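## Task

Take the gold-capped tube out of the rack by the window and seat it fully in a free well of the rack by the door. It fails if anything new ends up on the floor, if any tube touches the floor, or if a tube breaks. Glass breaks from a hard knock or from dropping more than a few centimetres, which is about one well's depth. Every other tube must finish fully seated, though it may be shifted to another well of its own rack. At the end the robot must have released the tube and backed away. It must not be toppled or leaning, and the result must stay in place without the robot holding it.

## Robot and tools

ROBOT. An omnidirectional base carries a column about 1.75 m tall. A carriage rides 0 to 1 m up it (lift_m) and holds two identical six-joint arms, left and right, each with a two-finger gripper. The arm bases sit about 0.57 m + lift_m above the floor, and carriage parts hang roughly 0.15 m below them. A hand reaches up to 0.78 m from its shoulder but only about 0.38 m below its arm base. A hand is about 0.16 m long and 0.1 m wide (0.14 m open). The parked arm pose is joints 1 to 6 = 0, 0.05, 0.05, 1.45, 0, 0; with both parked, the footprint is about 0.95 m wide by 0.7 m long. Cameras: carriage_camera faces forward, tilted about 20 degrees down. left_wrist_camera and right_wrist_camera look out past the fingertips. All images are 672x504.

FRAMES. Base frame: origin on the floor below the base centre, x forward, y left, z up. left_hand and right_hand report the midpoint between the finger pads in this frame, plus quat_wxyz. The hand's z axis runs along the fingers and the fingers open along its y axis. (1,0,0,0) means the hand points straight up with joints 1, 5 and 6 at 0. base_odometry is measured from the base's starting pose and counts wheel rotation only, so slip shows up as travel. Heading is positive to the left, from -3.142 to 3.142.

execute_actions. Argument actions is a list holding zero or one action. An empty list only returns the state and images. The action may contain base, joints, or both, and these start at the same moment. base holds exactly one relative offset, measured from where the base last reported itself: translate_m (metres, forward +, -2 to 2), strafe_m (metres, left +, -2 to 2), or rotate_rad (radians, counter-clockwise +, -6.3 to 6.3). joints is a set of named, absolute targets, one value per named key, and each arm is named separately:
- lift_m: 0 to 1 m.
- left_joint1_rad / right_joint1_rad: -2.617 to 3.054, yaw about the vertical, 0 forward, + left.
- joint2: 0 to 3.141, shoulder. 0 is the upper arm level pointing back, 1.57 upright, 3.14 level pointing forward.
- joint3: 0 to 3.141, elbow, 0 folded and 3.14 straight.
- joint4: -1.57 to 1.57, wrist pitch. + lifts the fingertips.
- joint5: -1.57 to 1.57, wrist yaw. + swings the fingertips to the RIGHT, the opposite sense to joint1.
- joint6: -2.094 to 2.094, roll about the finger axis. + is clockwise when viewed from the forearm.
- left_gripper_m / right_gripper_m: pad gap, 0 to 0.093 m.
A joint counts as done within these tolerances: lift ±0.004, j1 ±0.02, j2 and j3 ±0.055, j4 ±0.04, j5, j6 and gripper ±0.02 / ±0.004. A joint you omit may keep pushing toward an earlier target. An action runs at most 15 s. An unknown key or an out-of-range number rejects the whole call, and nothing moves. cameras takes a list drawn from carriage_camera, left_wrist_camera, right_wrist_camera, all. Omitted, null or ["all"] returns every camera; [] returns none. The pictures line lists the image order. If a result reports a stop, any further motion calls in the same reply are skipped.

wait: seconds, 0 to 10. The robot keeps its current commands and the result looks like an empty action's. zoom_image: camera plus region [x0,y0,x1,y1] in pixels from the top-left, at most 504x504, taken from that camera's latest full image. finished_scene: scene (integer 1 or 2). It closes the current scene for good and reports success, so call it only once the result is stable. Replying without any tool call ends the run.

RESULT LINES. base_status and joint_status: done (for the base this only means the wheels turned as commanded), off_target (came to rest short of the target and may still push), contact_stop or time_out (old target dropped, holding position), not_followed (arm targets withheld by the self-collision check, usually with a cause line; they may be retried on later actions), limit_stop_at_motor_heat. on_its_own lists things not commanded in this call; its held at value is the target, not the actual position. motor_effort is in percent of maximum, + toward higher joint values, with the peak in brackets. These readings carry fixed per-motor bias plus noise. A lift effort that keeps falling while lowering means the hand or its load is resting on something. A drive_wheels value at rest above its free-move level means the base is still pressing against something. A gripper holding an object usually reads off_target. ARM HIT means an arm struck the robot hard. MOTOR HOT appears from 75 °C. OVER-TEMPERATURE FAULT: at 90 °C that arm halts for 10 s; at 100 °C it goes limp and drops. Outstretched arms heat quickly, even without a load, and heat builds while you think.

CAUTIONS. Hand readings drift at long reach, and a level hand sags 10 to 17 cm under 1 kg. Arms and grippers have no contact stop: they keep pressing and snap to their targets once freed. The base may coast about 0.3 m after an arm hits something. If a drive is stopped by an obstacle, back off about 0.2 m the way you came (or undo the turn), repeat if still pressed, then retry. Never reverse into a table edge, because the column can catch it and the robot can tip. Tipping risk grows with a high carriage, extended arms or loads; only images reveal a lean. Never let the arms strike or press on each other. If a command is withheld, first move the withheld arm clear alone, then the other arm. Glass tubes need slow, low placements, never drops. Carriage camera approx K: fx=fy=275.9, cx=336.0, cy=249.4.

Each tool is called after "Call:" as a command line: name --argument value for each argument, lists and objects as JSON in quotes; but a table of rows of numbers goes row by row, as --pt "numbers of a row", without its own name.

## Session

Call:
execute_actions --actions '[]'

Scene clock: 0.00 s.
base_odometry: x=+0.000 y=+0.000 heading=+0.000 (m, m, rad; odometry frame)
base_status: not commanded
joint_positions: lift_m=+0.301 left_joint1_rad=-0.017 left_joint2_rad=+0.049 left_joint3_rad=+0.057 left_joint4_rad=+1.438 left_joint5_rad=-0.002 left_joint6_rad=+0.043 left_gripper_m=+0.094 right_joint1_rad=-0.011 right_joint2_rad=+0.022 right_joint3_rad=+0.062 right_joint4_rad=+1.388 right_joint5_rad=+0.021 right_joint6_rad=+0.048 right_gripper_m=+0.094
joint_status: not commanded
motor_effort: lift_m=+22 drive_wheels=+1 (%)
left_hand: x=+0.3110 y=+0.3469 z=+1.2798 quat_wxyz=(+0.998, +0.001, +0.062, +0.013) (m; base frame)
right_hand: x=+0.3129 y=-0.3511 z=+1.2801 quat_wxyz=(+0.997, +0.012, +0.071, +0.018) (m; base frame)
pictures: carriage_camera, left_wrist_camera, right_wrist_camera
Images, in order (width x height): carriage_camera 672x504, left_wrist_camera 672x504, right_wrist_camera 672x504.

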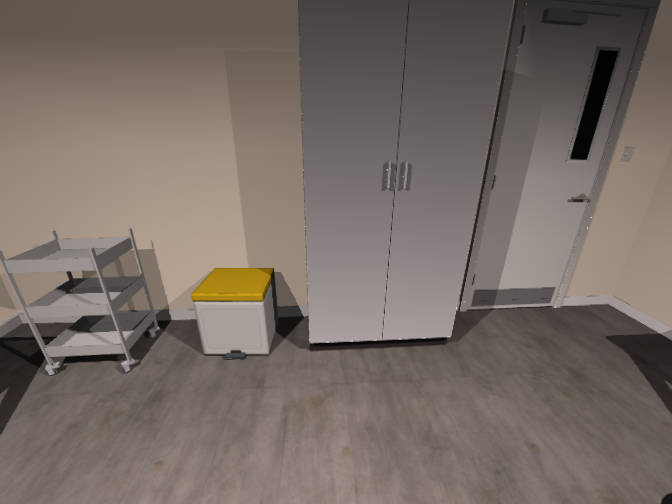

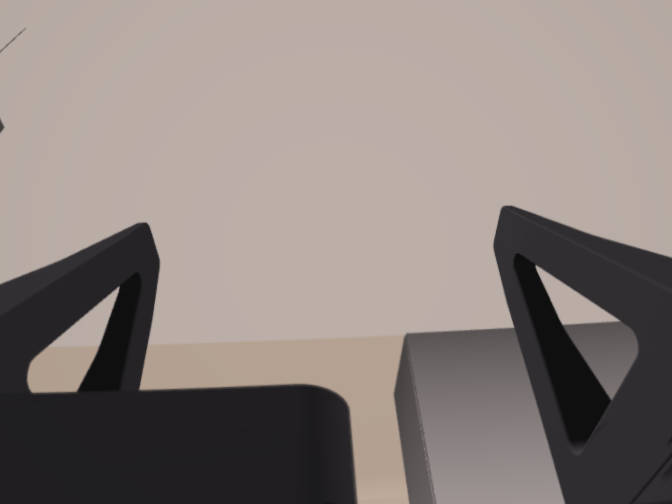

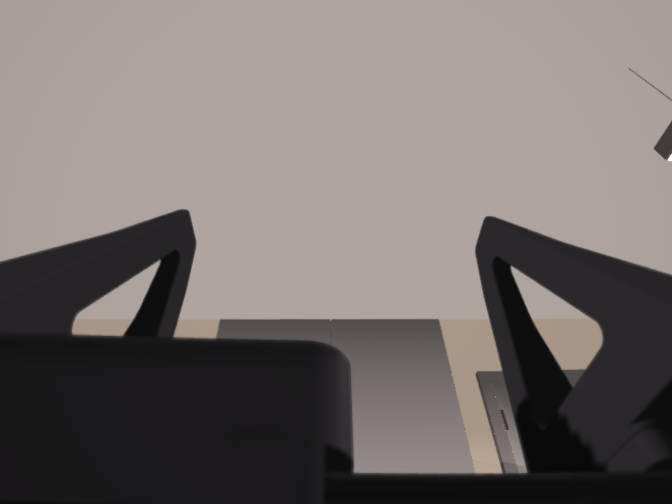

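Call:
execute_actions --actions '[{"base":{"rotate_rad":-1.57}}]' --cameras '["carriage_camera"]'

Call:
execute_actions --actions '[{"base":{"rotate_rad":-1.57}}]' --cameras '["carriage_camera"]'

Call:
execute_actions --actions '[{"base":{"rotate_rad":-1.57}}]' --cameras '["carriage_camera"]'

Scene clock: 3.37 s.
base_odometry: x=+0.000 y=+0.000 heading=-1.569 (m, m, rad; odometry frame)
base_status: done
joint_positions: lift_m=+0.301 left_joint1_rad=-0.017 left_joint2_rad=+0.049 left_joint3_rad=+0.057 left_joint4_rad=+1.437 left_joint5_rad=-0.002 left_joint6_rad=+0.043 left_gripper_m=+0.094 right_joint1_rad=-0.011 right_joint2_rad=+0.022 right_joint3_rad=+0.062 right_joint4_rad=+1.386 right_joint5_rad=+0.021 right_joint6_rad=+0.048 right_gripper_m=+0.094
joint_status: not commanded
motor_effort: lift_m=+22(22) drive_wheels=+11(21) (%)
left_hand: x=+0.3114 y=+0.3469 z=+1.2798 quat_wxyz=(+0.998, +0.001, +0.063, +0.013) (m; base frame)
right_hand: x=+0.3133 y=-0.3511 z=+1.2800 quat_wxyz=(+0.997, +0.012, +0.072, +0.018) (m; base frame)
pictures: carriage_camera
Images, in order (width x height): carriage_camera 672x504.

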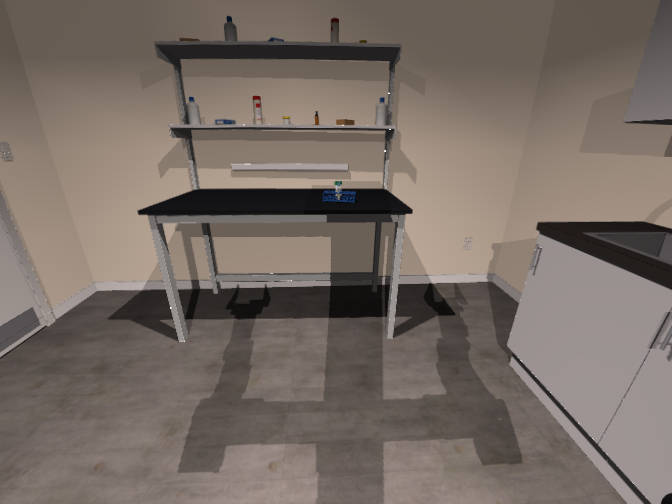

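Scene clock: 6.57 s.
base_odometry: x=+0.000 y=+0.000 heading=-3.138 (m, m, rad; odometry frame)
base_status: done
joint_positions: lift_m=+0.301 left_joint1_rad=-0.017 left_joint2_rad=+0.049 left_joint3_rad=+0.057 left_joint4_rad=+1.437 left_joint5_rad=-0.002 left_joint6_rad=+0.043 left_gripper_m=+0.094 right_joint1_rad=-0.011 right_joint2_rad=+0.022 right_joint3_rad=+0.062 right_joint4_rad=+1.386 right_joint5_rad=+0.021 right_joint6_rad=+0.048 right_gripper_m=+0.094
joint_status: not commanded
motor_effort: lift_m=+22(22) drive_wheels=+10(19) (%)
left_hand: x=+0.3114 y=+0.3469 z=+1.2798 quat_wxyz=(+0.998, +0.001, +0.063, +0.013) (m; base frame)
right_hand: x=+0.3135 y=-0.3511 z=+1.2800 quat_wxyz=(+0.997, +0.012, +0.072, +0.018) (m; base frame)
pictures: carriage_camera
Images, in order (width x height): carriage_camera 672x504.

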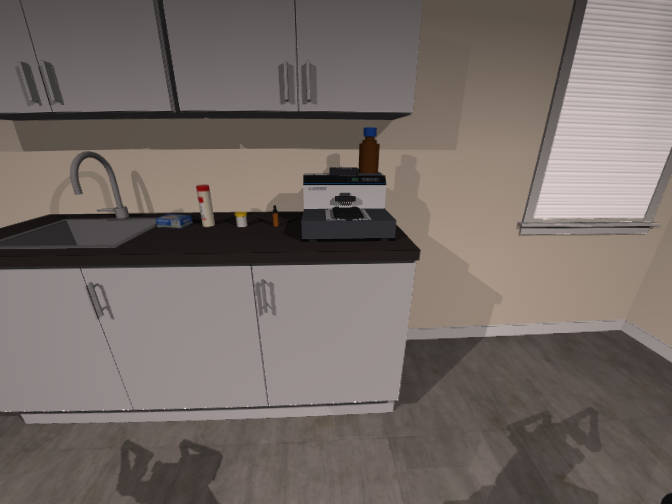

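Scene clock: 9.67 s.
base_odometry: x=+0.000 y=+0.000 heading=+1.576 (m, m, rad; odometry frame)
base_status: done
joint_positions: lift_m=+0.301 left_joint1_rad=-0.017 left_joint2_rad=+0.049 left_joint3_rad=+0.057 left_joint4_rad=+1.437 left_joint5_rad=-0.002 left_joint6_rad=+0.043 left_gripper_m=+0.094 right_joint1_rad=-0.011 right_joint2_rad=+0.022 right_joint3_rad=+0.062 right_joint4_rad=+1.385 right_joint5_rad=+0.021 right_joint6_rad=+0.048 right_gripper_m=+0.094
joint_status: not commanded
motor_effort: lift_m=+22(22) drive_wheels=+11(19) (%)
left_hand: x=+0.3113 y=+0.3469 z=+1.2798 quat_wxyz=(+0.998, +0.001, +0.063, +0.013) (m; base frame)
right_hand: x=+0.3136 y=-0.3511 z=+1.2800 quat_wxyz=(+0.997, +0.012, +0.072, +0.018) (m; base frame)
pictures: carriage_camera
Images, in order (width x height): carriage_camera 672x504.

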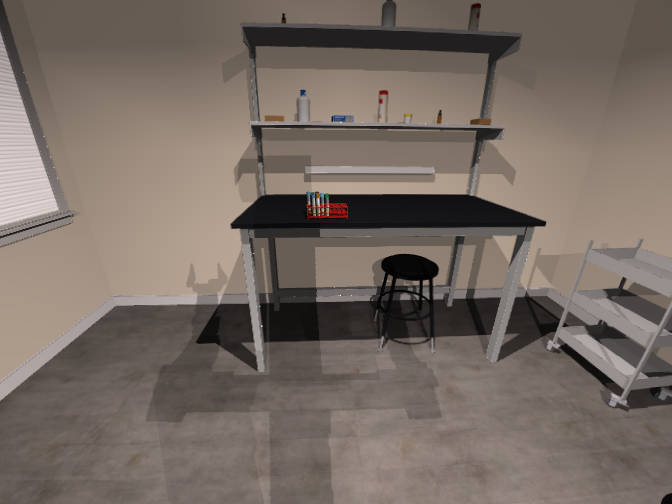

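Call:
execute_actions --actions '[{"base":{"strafe_m":-0.28},"joints":{"lift_m":0.6,"left_joint2_rad":1.6,"left_joint3_rad":1.2,"left_joint4_rad":-1.17}}]'

Call:
execute_actions --actions '[{"base":{"translate_m":0.6}}]'

Scene clock: 12.63 s.
base_odometry: x=+0.280 y=+0.001 heading=+1.574 (m, m, rad; odometry frame)
base_status: done
joint_positions: lift_m=+0.600 left_joint1_rad=-0.018 left_joint2_rad=+1.590 left_joint3_rad=+1.179 left_joint4_rad=-1.167 left_joint5_rad=-0.002 left_joint6_rad=+0.043 left_gripper_m=+0.094 right_joint1_rad=-0.011 right_joint2_rad=+0.022 right_joint3_rad=+0.062 right_joint4_rad=+1.386 right_joint5_rad=+0.021 right_joint6_rad=+0.048 right_gripper_m=+0.094
joint_status: all done
motor_effort: lift_m=+23(28) drive_wheels=-12(25) (%)
left_hand: x=+0.5514 y=+0.3427 z=+1.2352 quat_wxyz=(-0.004, +0.030, +1.000, +0.001) (m; base frame)
right_hand: x=+0.3133 y=-0.3511 z=+1.5791 quat_wxyz=(+0.997, +0.012, +0.072, +0.018) (m; base frame)
pictures: carriage_camera, left_wrist_camera, right_wrist_camera
Images, in order (width x height): carriage_camera 672x504, left_wrist_camera 672x504, right_wrist_camera 672x504.

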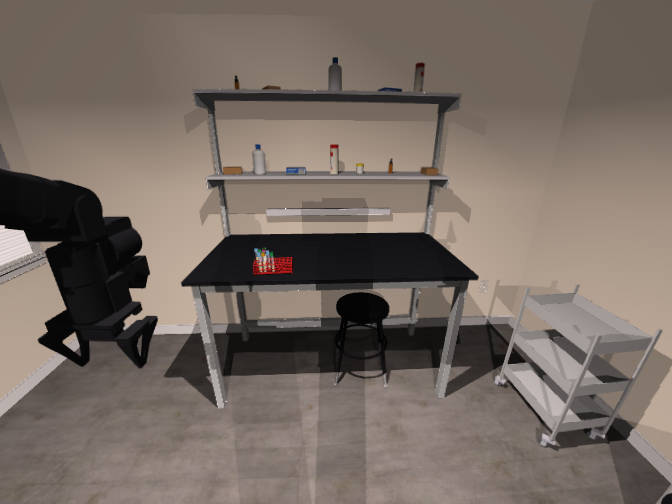

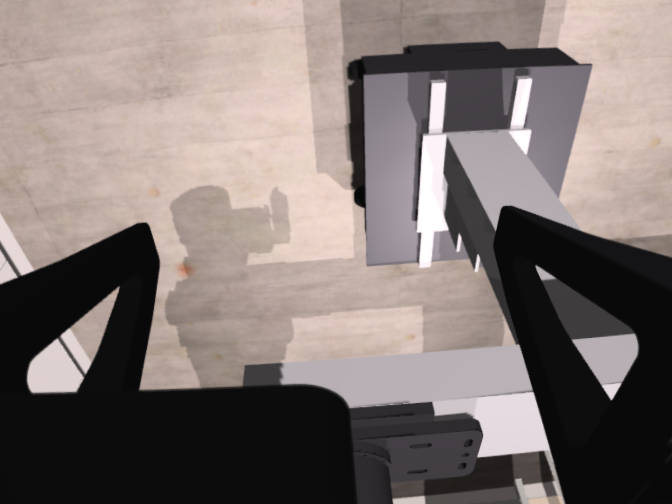

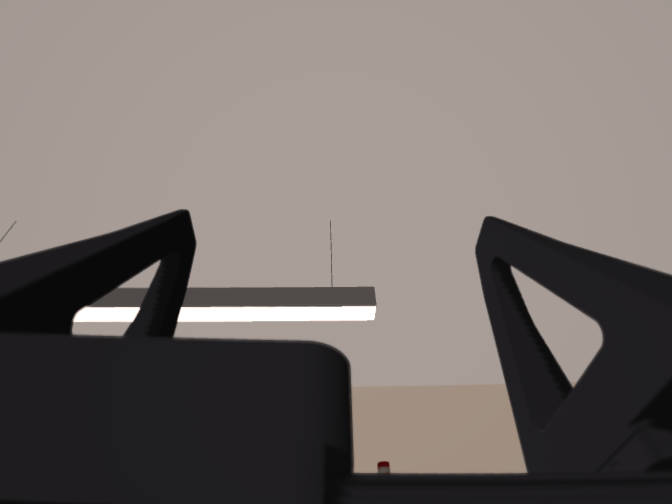

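Scene clock: 16.00 s.
base_odometry: x=+0.279 y=+0.601 heading=+1.573 (m, m, rad; odometry frame)
base_status: done
joint_positions: lift_m=+0.600 left_joint1_rad=-0.018 left_joint2_rad=+1.591 left_joint3_rad=+1.179 left_joint4_rad=-1.170 left_joint5_rad=-0.002 left_joint6_rad=+0.043 left_gripper_m=+0.094 right_joint1_rad=-0.011 right_joint2_rad=+0.022 right_joint3_rad=+0.062 right_joint4_rad=+1.387 right_joint5_rad=+0.021 right_joint6_rad=+0.048 right_gripper_m=+0.094
joint_status: not commanded
motor_effort: lift_m=+23(23) drive_wheels=-9(18) (%)
left_hand: x=+0.5509 y=+0.3426 z=+1.2351 quat_wxyz=(-0.005, +0.030, +1.000, +0.001) (m; base frame)
right_hand: x=+0.3132 y=-0.3511 z=+1.5791 quat_wxyz=(+0.997, +0.012, +0.071, +0.018) (m; base frame)
pictures: carriage_camera, left_wrist_camera, right_wrist_camera
Images, in order (width x height): carriage_camera 672x504, left_wrist_camera 672x504, right_wrist_camera 672x504.

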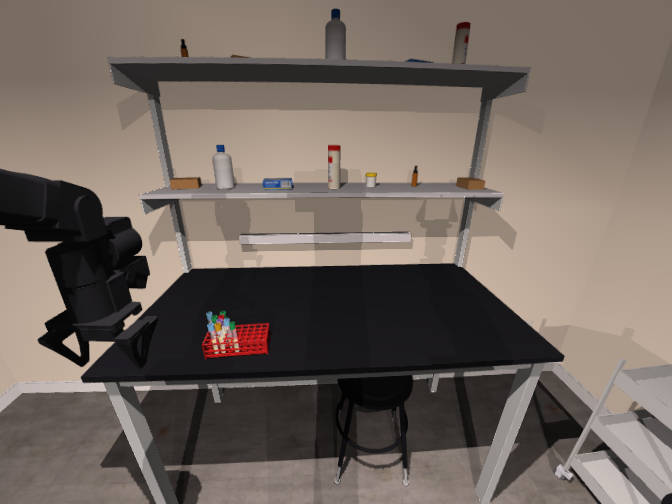

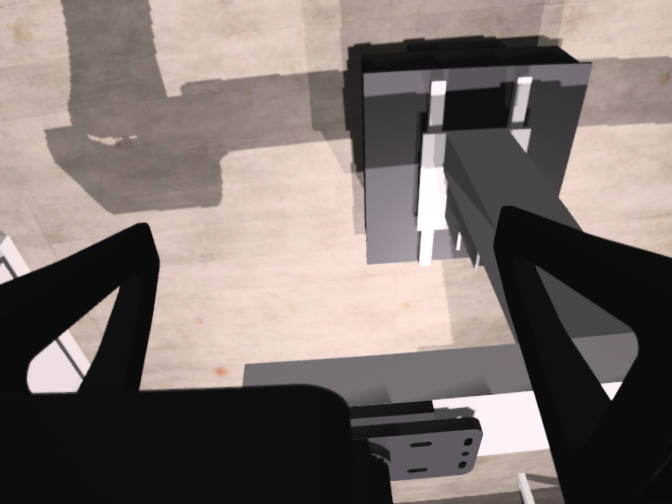

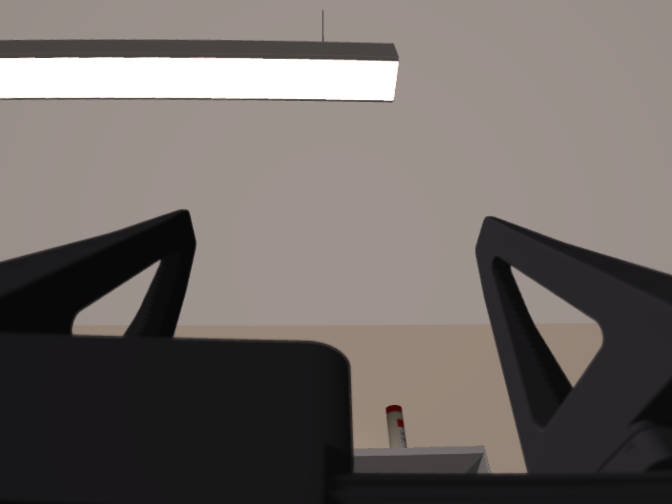

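Call:
execute_actions --actions '[{"base":{"translate_m":0.35}}]' --cameras '["carriage_camera","left_wrist_camera"]'

Call:
zoom_image --camera "carriage_camera" --region '[100,300,340,480]'

Scene clock: 19.27 s.
base_odometry: x=+0.280 y=+0.951 heading=+1.572 (m, m, rad; odometry frame)
base_status: done
joint_positions: lift_m=+0.600 left_joint1_rad=-0.018 left_joint2_rad=+1.591 left_joint3_rad=+1.179 left_joint4_rad=-1.170 left_joint5_rad=-0.002 left_joint6_rad=+0.043 left_gripper_m=+0.094 right_joint1_rad=-0.011 right_joint2_rad=+0.022 right_joint3_rad=+0.062 right_joint4_rad=+1.387 right_joint5_rad=+0.021 right_joint6_rad=+0.048 right_gripper_m=+0.094
joint_status: not commanded
motor_effort: lift_m=+23(23) drive_wheels=-9(18) (%)
left_hand: x=+0.5507 y=+0.3426 z=+1.2351 quat_wxyz=(-0.006, +0.030, +1.000, +0.001) (m; base frame)
right_hand: x=+0.3131 y=-0.3511 z=+1.5791 quat_wxyz=(+0.997, +0.012, +0.071, +0.018) (m; base frame)
pictures: carriage_camera, left_wrist_camera
Images, in order (width x height): carriage_camera 672x504, left_wrist_camera 672x504.

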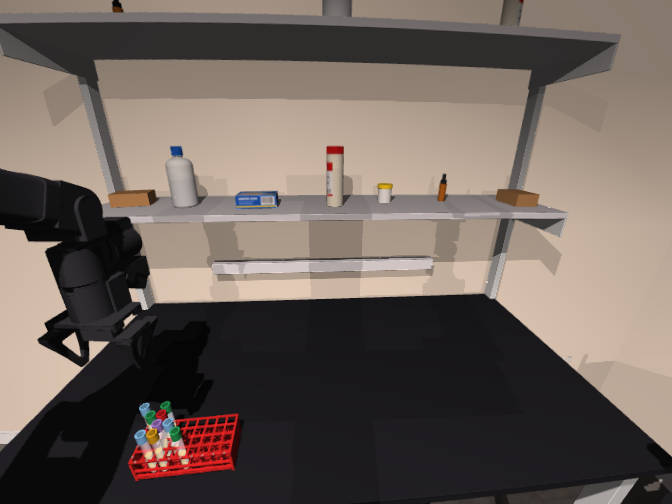

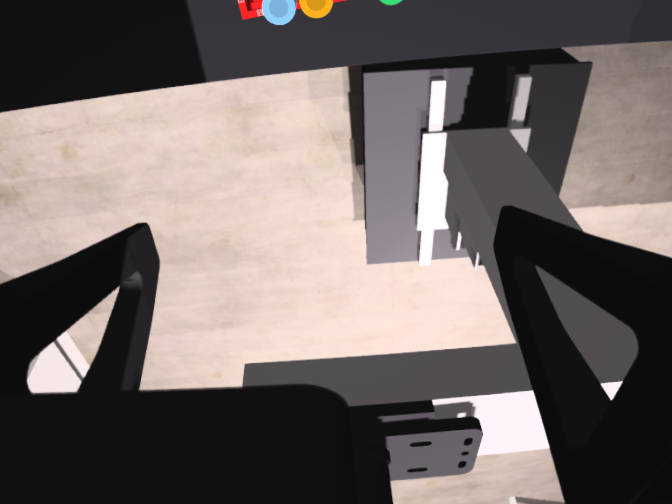

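Region (100, 300, 340, 480) of carriage_camera's 672x504 image, scaled by 2.100, with more detail than that image has; it fills the top 378 rows of this view, and the rest is white.

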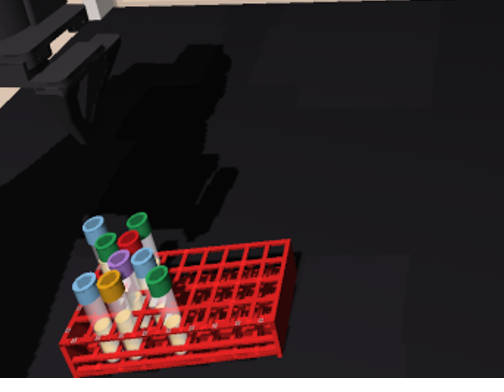

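Call:
execute_actions --actions '[{"base":{"translate_m":0.1},"joints":{"lift_m":0.5,"left_gripper_m":0.045}}]' --cameras '["carriage_camera","left_wrist_camera"]'

Scene clock: 21.53 s.
base_odometry: x=+0.280 y=+1.051 heading=+1.571 (m, m, rad; odometry frame)
base_status: done
joint_positions: lift_m=+0.500 left_joint1_rad=-0.018 left_joint2_rad=+1.595 left_joint3_rad=+1.187 left_joint4_rad=-1.171 left_joint5_rad=-0.002 left_joint6_rad=+0.043 left_gripper_m=+0.045 right_joint1_rad=-0.011 right_joint2_rad=+0.022 right_joint3_rad=+0.062 right_joint4_rad=+1.387 right_joint5_rad=+0.021 right_joint6_rad=+0.048 right_gripper_m=+0.094
joint_status: all done
motor_effort: lift_m=+21(22) drive_wheels=-8(16) (%)
left_hand: x=+0.5526 y=+0.3425 z=+1.1362 quat_wxyz=(-0.004, +0.030, +1.000, +0.001) (m; base frame)
right_hand: x=+0.3132 y=-0.3511 z=+1.4793 quat_wxyz=(+0.997, +0.012, +0.071, +0.018) (m; base frame)
pictures: carriage_camera, left_wrist_camera
Images, in order (width x height): carriage_camera 672x504, left_wrist_camera 672x504.

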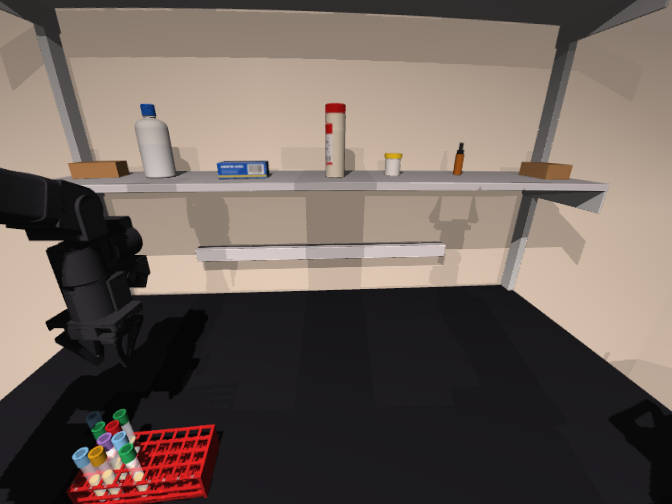

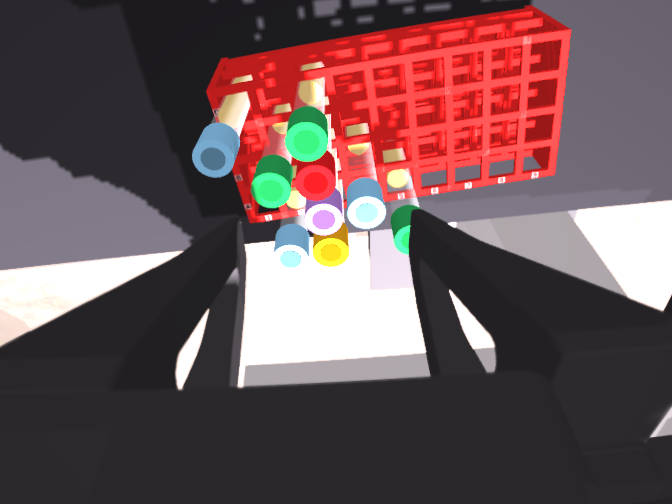

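Call:
execute_actions --actions '[{"base":{"translate_m":-0.06},"joints":{"lift_m":0.45}}]' --cameras '["carriage_camera","left_wrist_camera"]'

Scene clock: 23.40 s.
base_odometry: x=+0.280 y=+0.991 heading=+1.572 (m, m, rad; odometry frame)
base_status: done
joint_positions: lift_m=+0.450 left_joint1_rad=-0.018 left_joint2_rad=+1.599 left_joint3_rad=+1.188 left_joint4_rad=-1.168 left_joint5_rad=-0.002 left_joint6_rad=+0.043 left_gripper_m=+0.045 right_joint1_rad=-0.011 right_joint2_rad=+0.022 right_joint3_rad=+0.062 right_joint4_rad=+1.388 right_joint5_rad=+0.021 right_joint6_rad=+0.048 right_gripper_m=+0.094
joint_status: all done
motor_effort: lift_m=+21(22) drive_wheels=-9(17) (%)
left_hand: x=+0.5535 y=+0.3425 z=+1.0855 quat_wxyz=(-0.004, +0.030, +1.000, +0.001) (m; base frame)
right_hand: x=+0.3128 y=-0.3511 z=+1.4294 quat_wxyz=(+0.997, +0.012, +0.071, +0.018) (m; base frame)
pictures: carriage_camera, left_wrist_camera
Images, in order (width x height): carriage_camera 672x504, left_wrist_camera 672x504.

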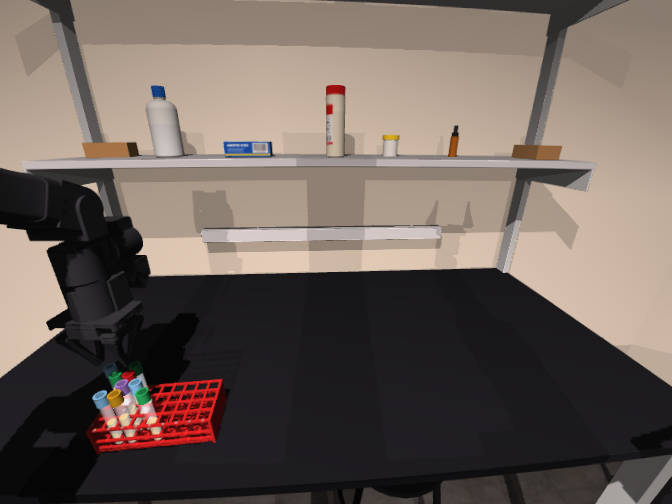

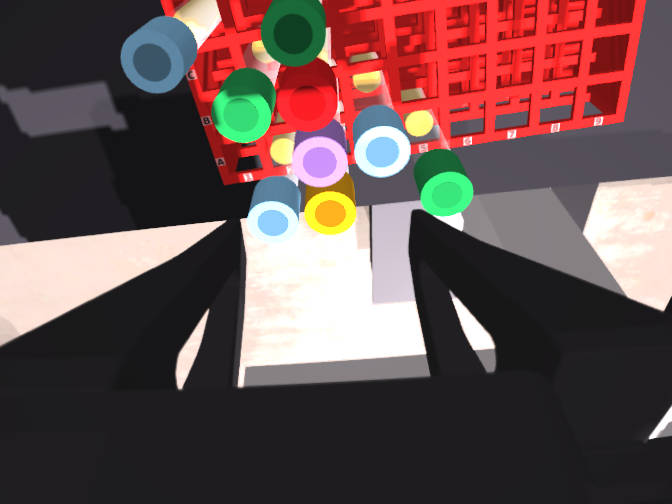

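Call:
execute_actions --actions '[{"joints":{"lift_m":0.42,"left_gripper_m":0.028}}]' --cameras '["carriage_camera","left_wrist_camera"]'

Call:
zoom_image --camera "carriage_camera" --region '[40,300,240,450]'

Scene clock: 24.50 s.
base_odometry: x=+0.280 y=+0.991 heading=+1.572 (m, m, rad; odometry frame)
base_status: not commanded
joint_positions: lift_m=+0.420 left_joint1_rad=-0.018 left_joint2_rad=+1.600 left_joint3_rad=+1.188 left_joint4_rad=-1.170 left_joint5_rad=-0.002 left_joint6_rad=+0.043 left_gripper_m=+0.028 right_joint1_rad=-0.011 right_joint2_rad=+0.022 right_joint3_rad=+0.062 right_joint4_rad=+1.388 right_joint5_rad=+0.021 right_joint6_rad=+0.048 right_gripper_m=+0.094
joint_status: all done
motor_effort: lift_m=+21(22) drive_wheels=-9(9) (%)
left_hand: x=+0.5532 y=+0.3425 z=+1.0551 quat_wxyz=(-0.006, +0.030, +1.000, +0.001) (m; base frame)
right_hand: x=+0.3129 y=-0.3511 z=+1.3994 quat_wxyz=(+0.997, +0.012, +0.071, +0.018) (m; base frame)
pictures: carriage_camera, left_wrist_camera
Images, in order (width x height): carriage_camera 672x504, left_wrist_camera 672x504.

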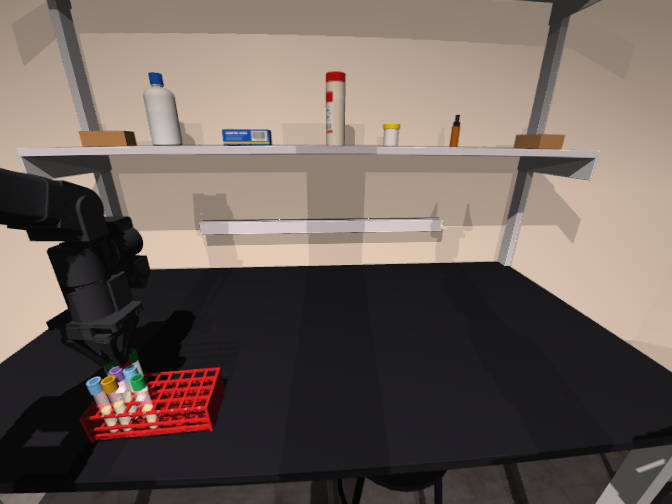

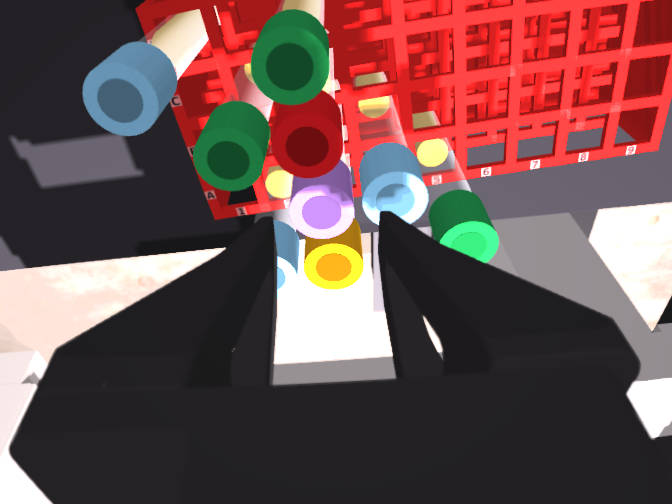

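Region (40, 300, 240, 450) of carriage_camera's 672x504 image, scaled by 2.520, with more detail than that image has; it fills the top 378 rows of this view, and the rest is white.

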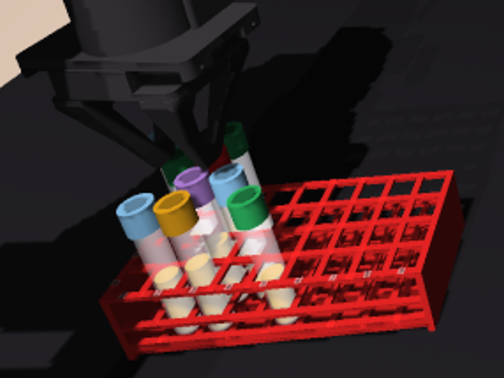

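Call:
execute_actions --actions '[{"base":{"translate_m":-0.045},"joints":{"lift_m":0.425}}]' --cameras '["carriage_camera","left_wrist_camera"]'

Call:
zoom_image --camera "carriage_camera" --region '[40,280,240,430]'

Scene clock: 25.90 s.
base_odometry: x=+0.280 y=+0.946 heading=+1.572 (m, m, rad; odometry frame)
base_status: done
joint_positions: lift_m=+0.425 left_joint1_rad=-0.018 left_joint2_rad=+1.600 left_joint3_rad=+1.189 left_joint4_rad=-1.169 left_joint5_rad=-0.002 left_joint6_rad=+0.043 left_gripper_m=+0.028 right_joint1_rad=-0.011 right_joint2_rad=+0.022 right_joint3_rad=+0.062 right_joint4_rad=+1.387 right_joint5_rad=+0.021 right_joint6_rad=+0.048 right_gripper_m=+0.094
joint_status: all done
motor_effort: lift_m=+23(28) drive_wheels=-13(21) (%)
left_hand: x=+0.5536 y=+0.3425 z=+1.0601 quat_wxyz=(-0.005, +0.030, +1.000, +0.001) (m; base frame)
right_hand: x=+0.3132 y=-0.3511 z=+1.4041 quat_wxyz=(+0.997, +0.012, +0.071, +0.018) (m; base frame)
pictures: carriage_camera, left_wrist_camera
Images, in order (width x height): carriage_camera 672x504, left_wrist_camera 672x504.

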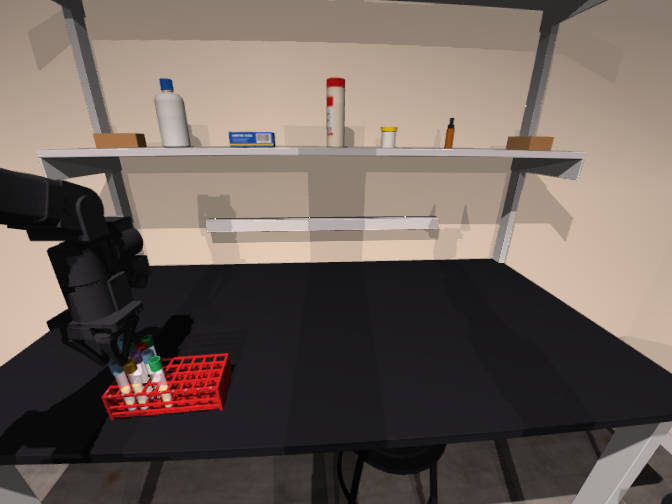

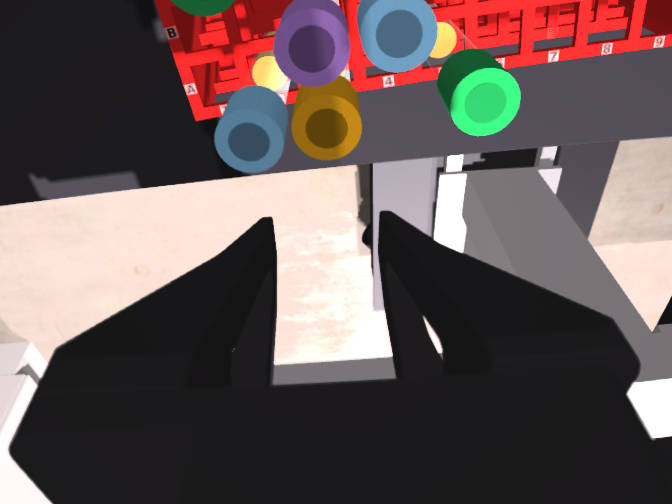

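Region (40, 280, 240, 430) of carriage_camera's 672x504 image, scaled by 2.520, with more detail than that image has; it fills the top 378 rows of this view, and the rest is white.

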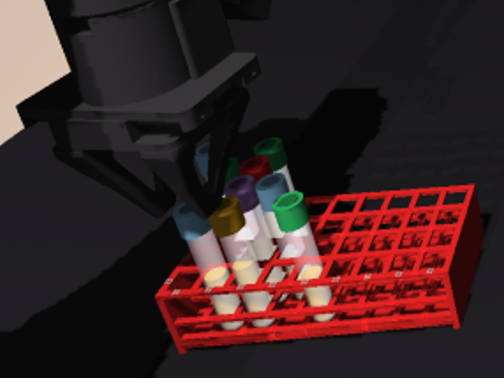

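Call:
execute_actions --actions '[{"base":{"strafe_m":-0.003},"joints":{"lift_m":0.405}}]' --cameras '["carriage_camera","left_wrist_camera"]'

Call:
zoom_image --camera "carriage_camera" --region '[40,280,240,430]'

Scene clock: 27.07 s.
base_odometry: x=+0.283 y=+0.947 heading=+1.572 (m, m, rad; odometry frame)
base_status: done
joint_positions: lift_m=+0.405 left_joint1_rad=-0.017 left_joint2_rad=+1.599 left_joint3_rad=+1.189 left_joint4_rad=-1.170 left_joint5_rad=-0.002 left_joint6_rad=+0.043 left_gripper_m=+0.028 right_joint1_rad=-0.011 right_joint2_rad=+0.022 right_joint3_rad=+0.062 right_joint4_rad=+1.387 right_joint5_rad=+0.021 right_joint6_rad=+0.048 right_gripper_m=+0.094
joint_status: all done
motor_effort: lift_m=+21(22) drive_wheels=-11(15) (%)
left_hand: x=+0.5534 y=+0.3427 z=+1.0407 quat_wxyz=(-0.004, +0.030, +1.000, +0.001) (m; base frame)
right_hand: x=+0.3130 y=-0.3511 z=+1.3843 quat_wxyz=(+0.997, +0.012, +0.071, +0.018) (m; base frame)
pictures: carriage_camera, left_wrist_camera
Images, in order (width x height): carriage_camera 672x504, left_wrist_camera 672x504.

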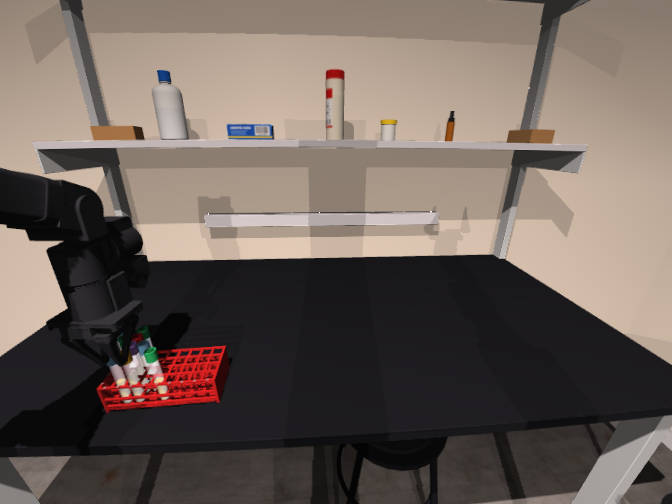

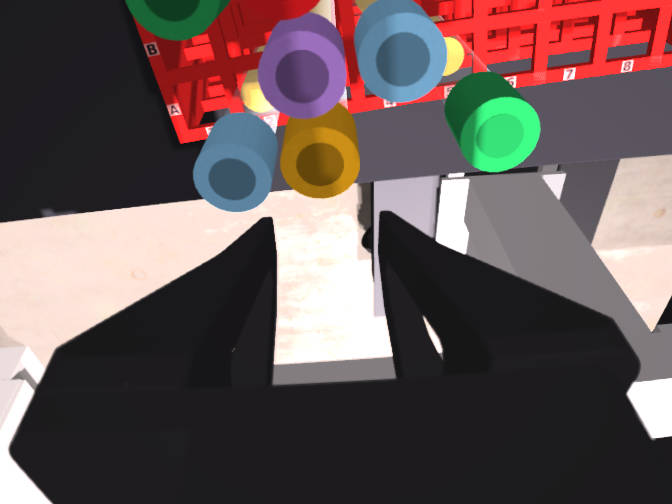

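Region (40, 280, 240, 430) of carriage_camera's 672x504 image, scaled by 2.520, with more detail than that image has; it fills the top 378 rows of this view, and the rest is white.

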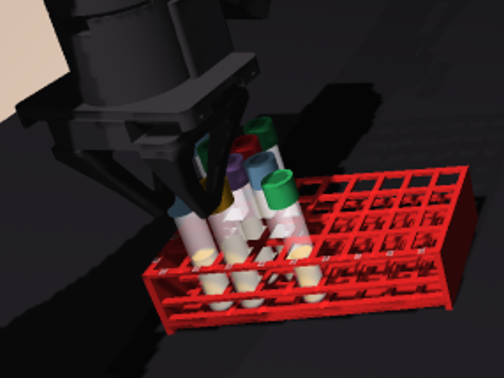

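Call:
execute_actions --actions '[{"joints":{"lift_m":0.388}}]' --cameras '["left_wrist_camera"]'

Call:
execute_actions --actions '[{"base":{"translate_m":0.012}}]' --cameras '["carriage_camera","left_wrist_camera"]'

Call:
zoom_image --camera "carriage_camera" --region '[40,280,240,430]'

Scene clock: 27.97 s.
base_odometry: x=+0.283 y=+0.947 heading=+1.572 (m, m, rad; odometry frame)
base_status: not commanded
joint_positions: lift_m=+0.388 left_joint1_rad=-0.017 left_joint2_rad=+1.600 left_joint3_rad=+1.189 left_joint4_rad=-1.175 left_joint5_rad=-0.002 left_joint6_rad=+0.043 left_gripper_m=+0.028 right_joint1_rad=-0.011 right_joint2_rad=+0.022 right_joint3_rad=+0.062 right_joint4_rad=+1.388 right_joint5_rad=+0.021 right_joint6_rad=+0.048 right_gripper_m=+0.094
joint_status: all done
motor_effort: lift_m=+21(22) drive_wheels=-11(11) (%)
left_hand: x=+0.5521 y=+0.3428 z=+1.0234 quat_wxyz=(-0.008, +0.030, +1.000, +0.001) (m; base frame)
right_hand: x=+0.3129 y=-0.3511 z=+1.3673 quat_wxyz=(+0.997, +0.012, +0.071, +0.018) (m; base frame)
pictures: left_wrist_camera
Images, in order (width x height): left_wrist_camera 672x504.

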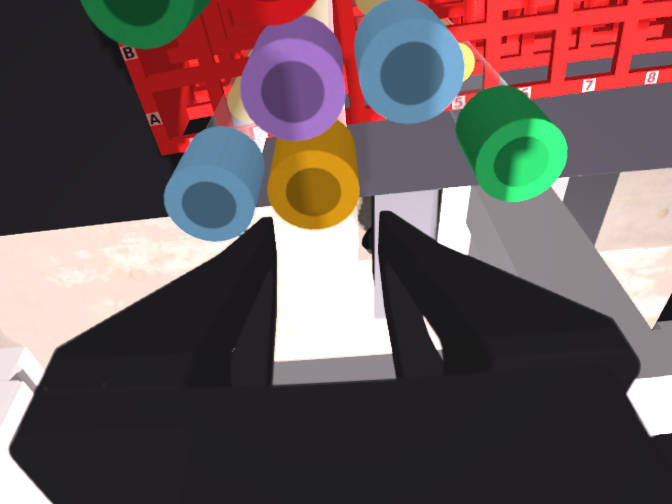

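Scene clock: 28.73 s.
base_odometry: x=+0.283 y=+0.958 heading=+1.572 (m, m, rad; odometry frame)
base_status: done
joint_positions: lift_m=+0.388 left_joint1_rad=-0.017 left_joint2_rad=+1.600 left_joint3_rad=+1.189 left_joint4_rad=-1.178 left_joint5_rad=-0.002 left_joint6_rad=+0.043 left_gripper_m=+0.028 right_joint1_rad=-0.011 right_joint2_rad=+0.022 right_joint3_rad=+0.062 right_joint4_rad=+1.387 right_joint5_rad=+0.021 right_joint6_rad=+0.048 right_gripper_m=+0.094
joint_status: not commanded
motor_effort: lift_m=+21(21) drive_wheels=+12(13) (%)
left_hand: x=+0.5512 y=+0.3428 z=+1.0234 quat_wxyz=(-0.009, +0.030, +1.000, +0.001) (m; base frame)
right_hand: x=+0.3132 y=-0.3511 z=+1.3673 quat_wxyz=(+0.997, +0.012, +0.071, +0.018) (m; base frame)
pictures: carriage_camera, left_wrist_camera
Images, in order (width x height): carriage_camera 672x504, left_wrist_camera 672x504.

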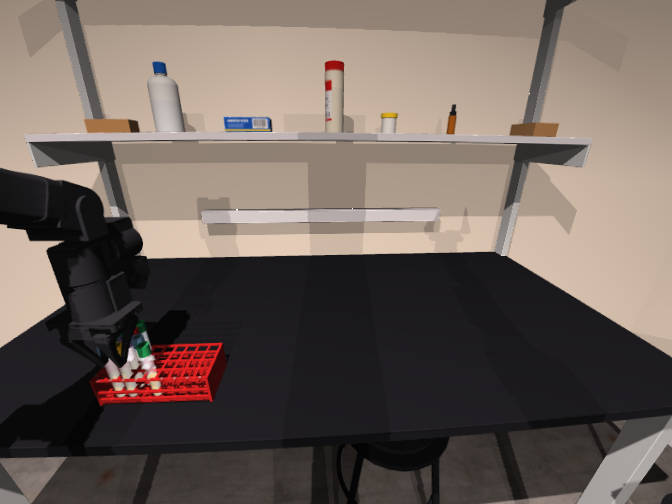

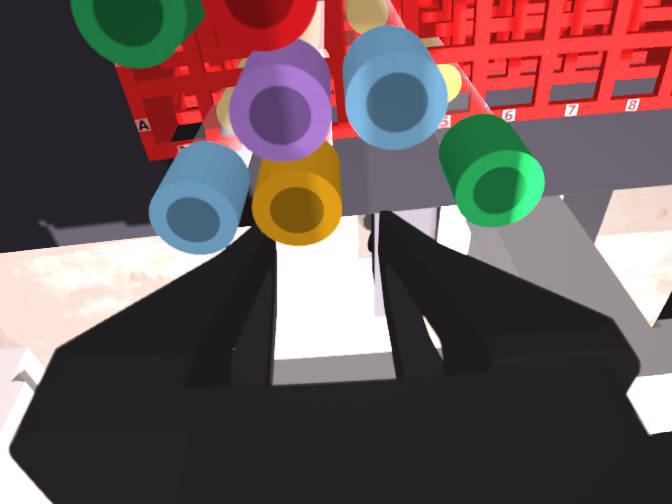

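Region (40, 280, 240, 430) of carriage_camera's 672x504 image, scaled by 2.520, with more detail than that image has; it fills the top 378 rows of this view, and the rest is white.

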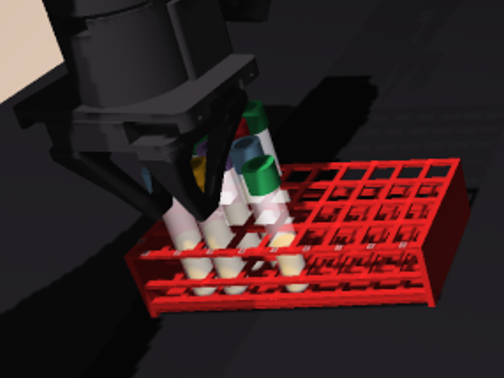

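Call:
execute_actions --actions '[{"base":{"strafe_m":0.007}}]' --cameras '["left_wrist_camera"]'

Call:
execute_actions --actions '[{"base":{"translate_m":0.01}}]' --cameras '["carriage_camera","left_wrist_camera"]'

Call:
zoom_image --camera "carriage_camera" --region '[40,280,240,430]'

Scene clock: 29.80 s.
base_odometry: x=+0.276 y=+0.958 heading=+1.571 (m, m, rad; odometry frame)
base_status: done
joint_positions: lift_m=+0.388 left_joint1_rad=-0.017 left_joint2_rad=+1.600 left_joint3_rad=+1.189 left_joint4_rad=-1.176 left_joint5_rad=+0.000 left_joint6_rad=+0.043 left_gripper_m=+0.028 right_joint1_rad=-0.011 right_joint2_rad=+0.022 right_joint3_rad=+0.062 right_joint4_rad=+1.388 right_joint5_rad=+0.021 right_joint6_rad=+0.048 right_gripper_m=+0.094
joint_status: not commanded
motor_effort: lift_m=+21(21) drive_wheels=+12(19) (%)
left_hand: x=+0.5517 y=+0.3424 z=+1.0234 quat_wxyz=(-0.008, +0.030, +1.000, +0.000) (m; base frame)
right_hand: x=+0.3129 y=-0.3511 z=+1.3673 quat_wxyz=(+0.997, +0.012, +0.071, +0.018) (m; base frame)
pictures: left_wrist_camera
Images, in order (width x height): left_wrist_camera 672x504.

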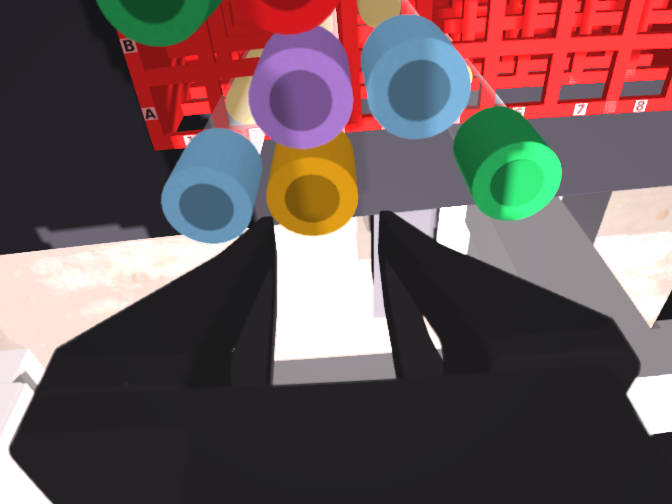

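Scene clock: 30.53 s.
base_odometry: x=+0.277 y=+0.968 heading=+1.570 (m, m, rad; odometry frame)
base_status: done
joint_positions: lift_m=+0.388 left_joint1_rad=-0.017 left_joint2_rad=+1.600 left_joint3_rad=+1.189 left_joint4_rad=-1.181 left_joint5_rad=+0.000 left_joint6_rad=+0.043 left_gripper_m=+0.028 right_joint1_rad=-0.011 right_joint2_rad=+0.022 right_joint3_rad=+0.062 right_joint4_rad=+1.389 right_joint5_rad=+0.021 right_joint6_rad=+0.048 right_gripper_m=+0.094
joint_status: not commanded
motor_effort: lift_m=+21(21) drive_wheels=+10(20) (%)
left_hand: x=+0.5507 y=+0.3425 z=+1.0234 quat_wxyz=(-0.010, +0.030, +0.999, +0.000) (m; base frame)
right_hand: x=+0.3126 y=-0.3511 z=+1.3673 quat_wxyz=(+0.997, +0.012, +0.070, +0.018) (m; base frame)
pictures: carriage_camera, left_wrist_camera
Images, in order (width x height): carriage_camera 672x504, left_wrist_camera 672x504.

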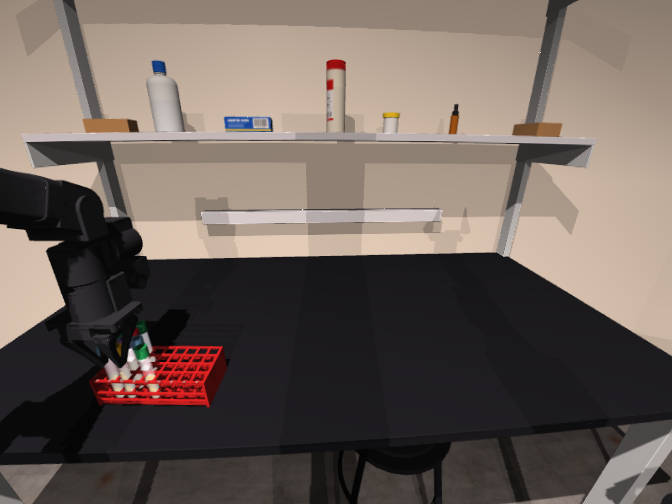

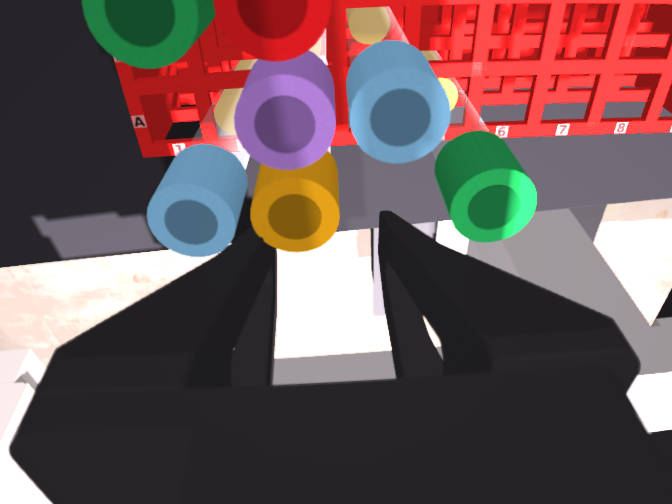

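Region (40, 280, 240, 430) of carriage_camera's 672x504 image, scaled by 2.520, with more detail than that image has; it fills the top 378 rows of this view, and the rest is white.

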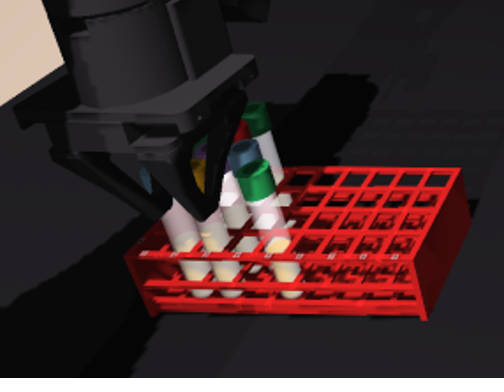

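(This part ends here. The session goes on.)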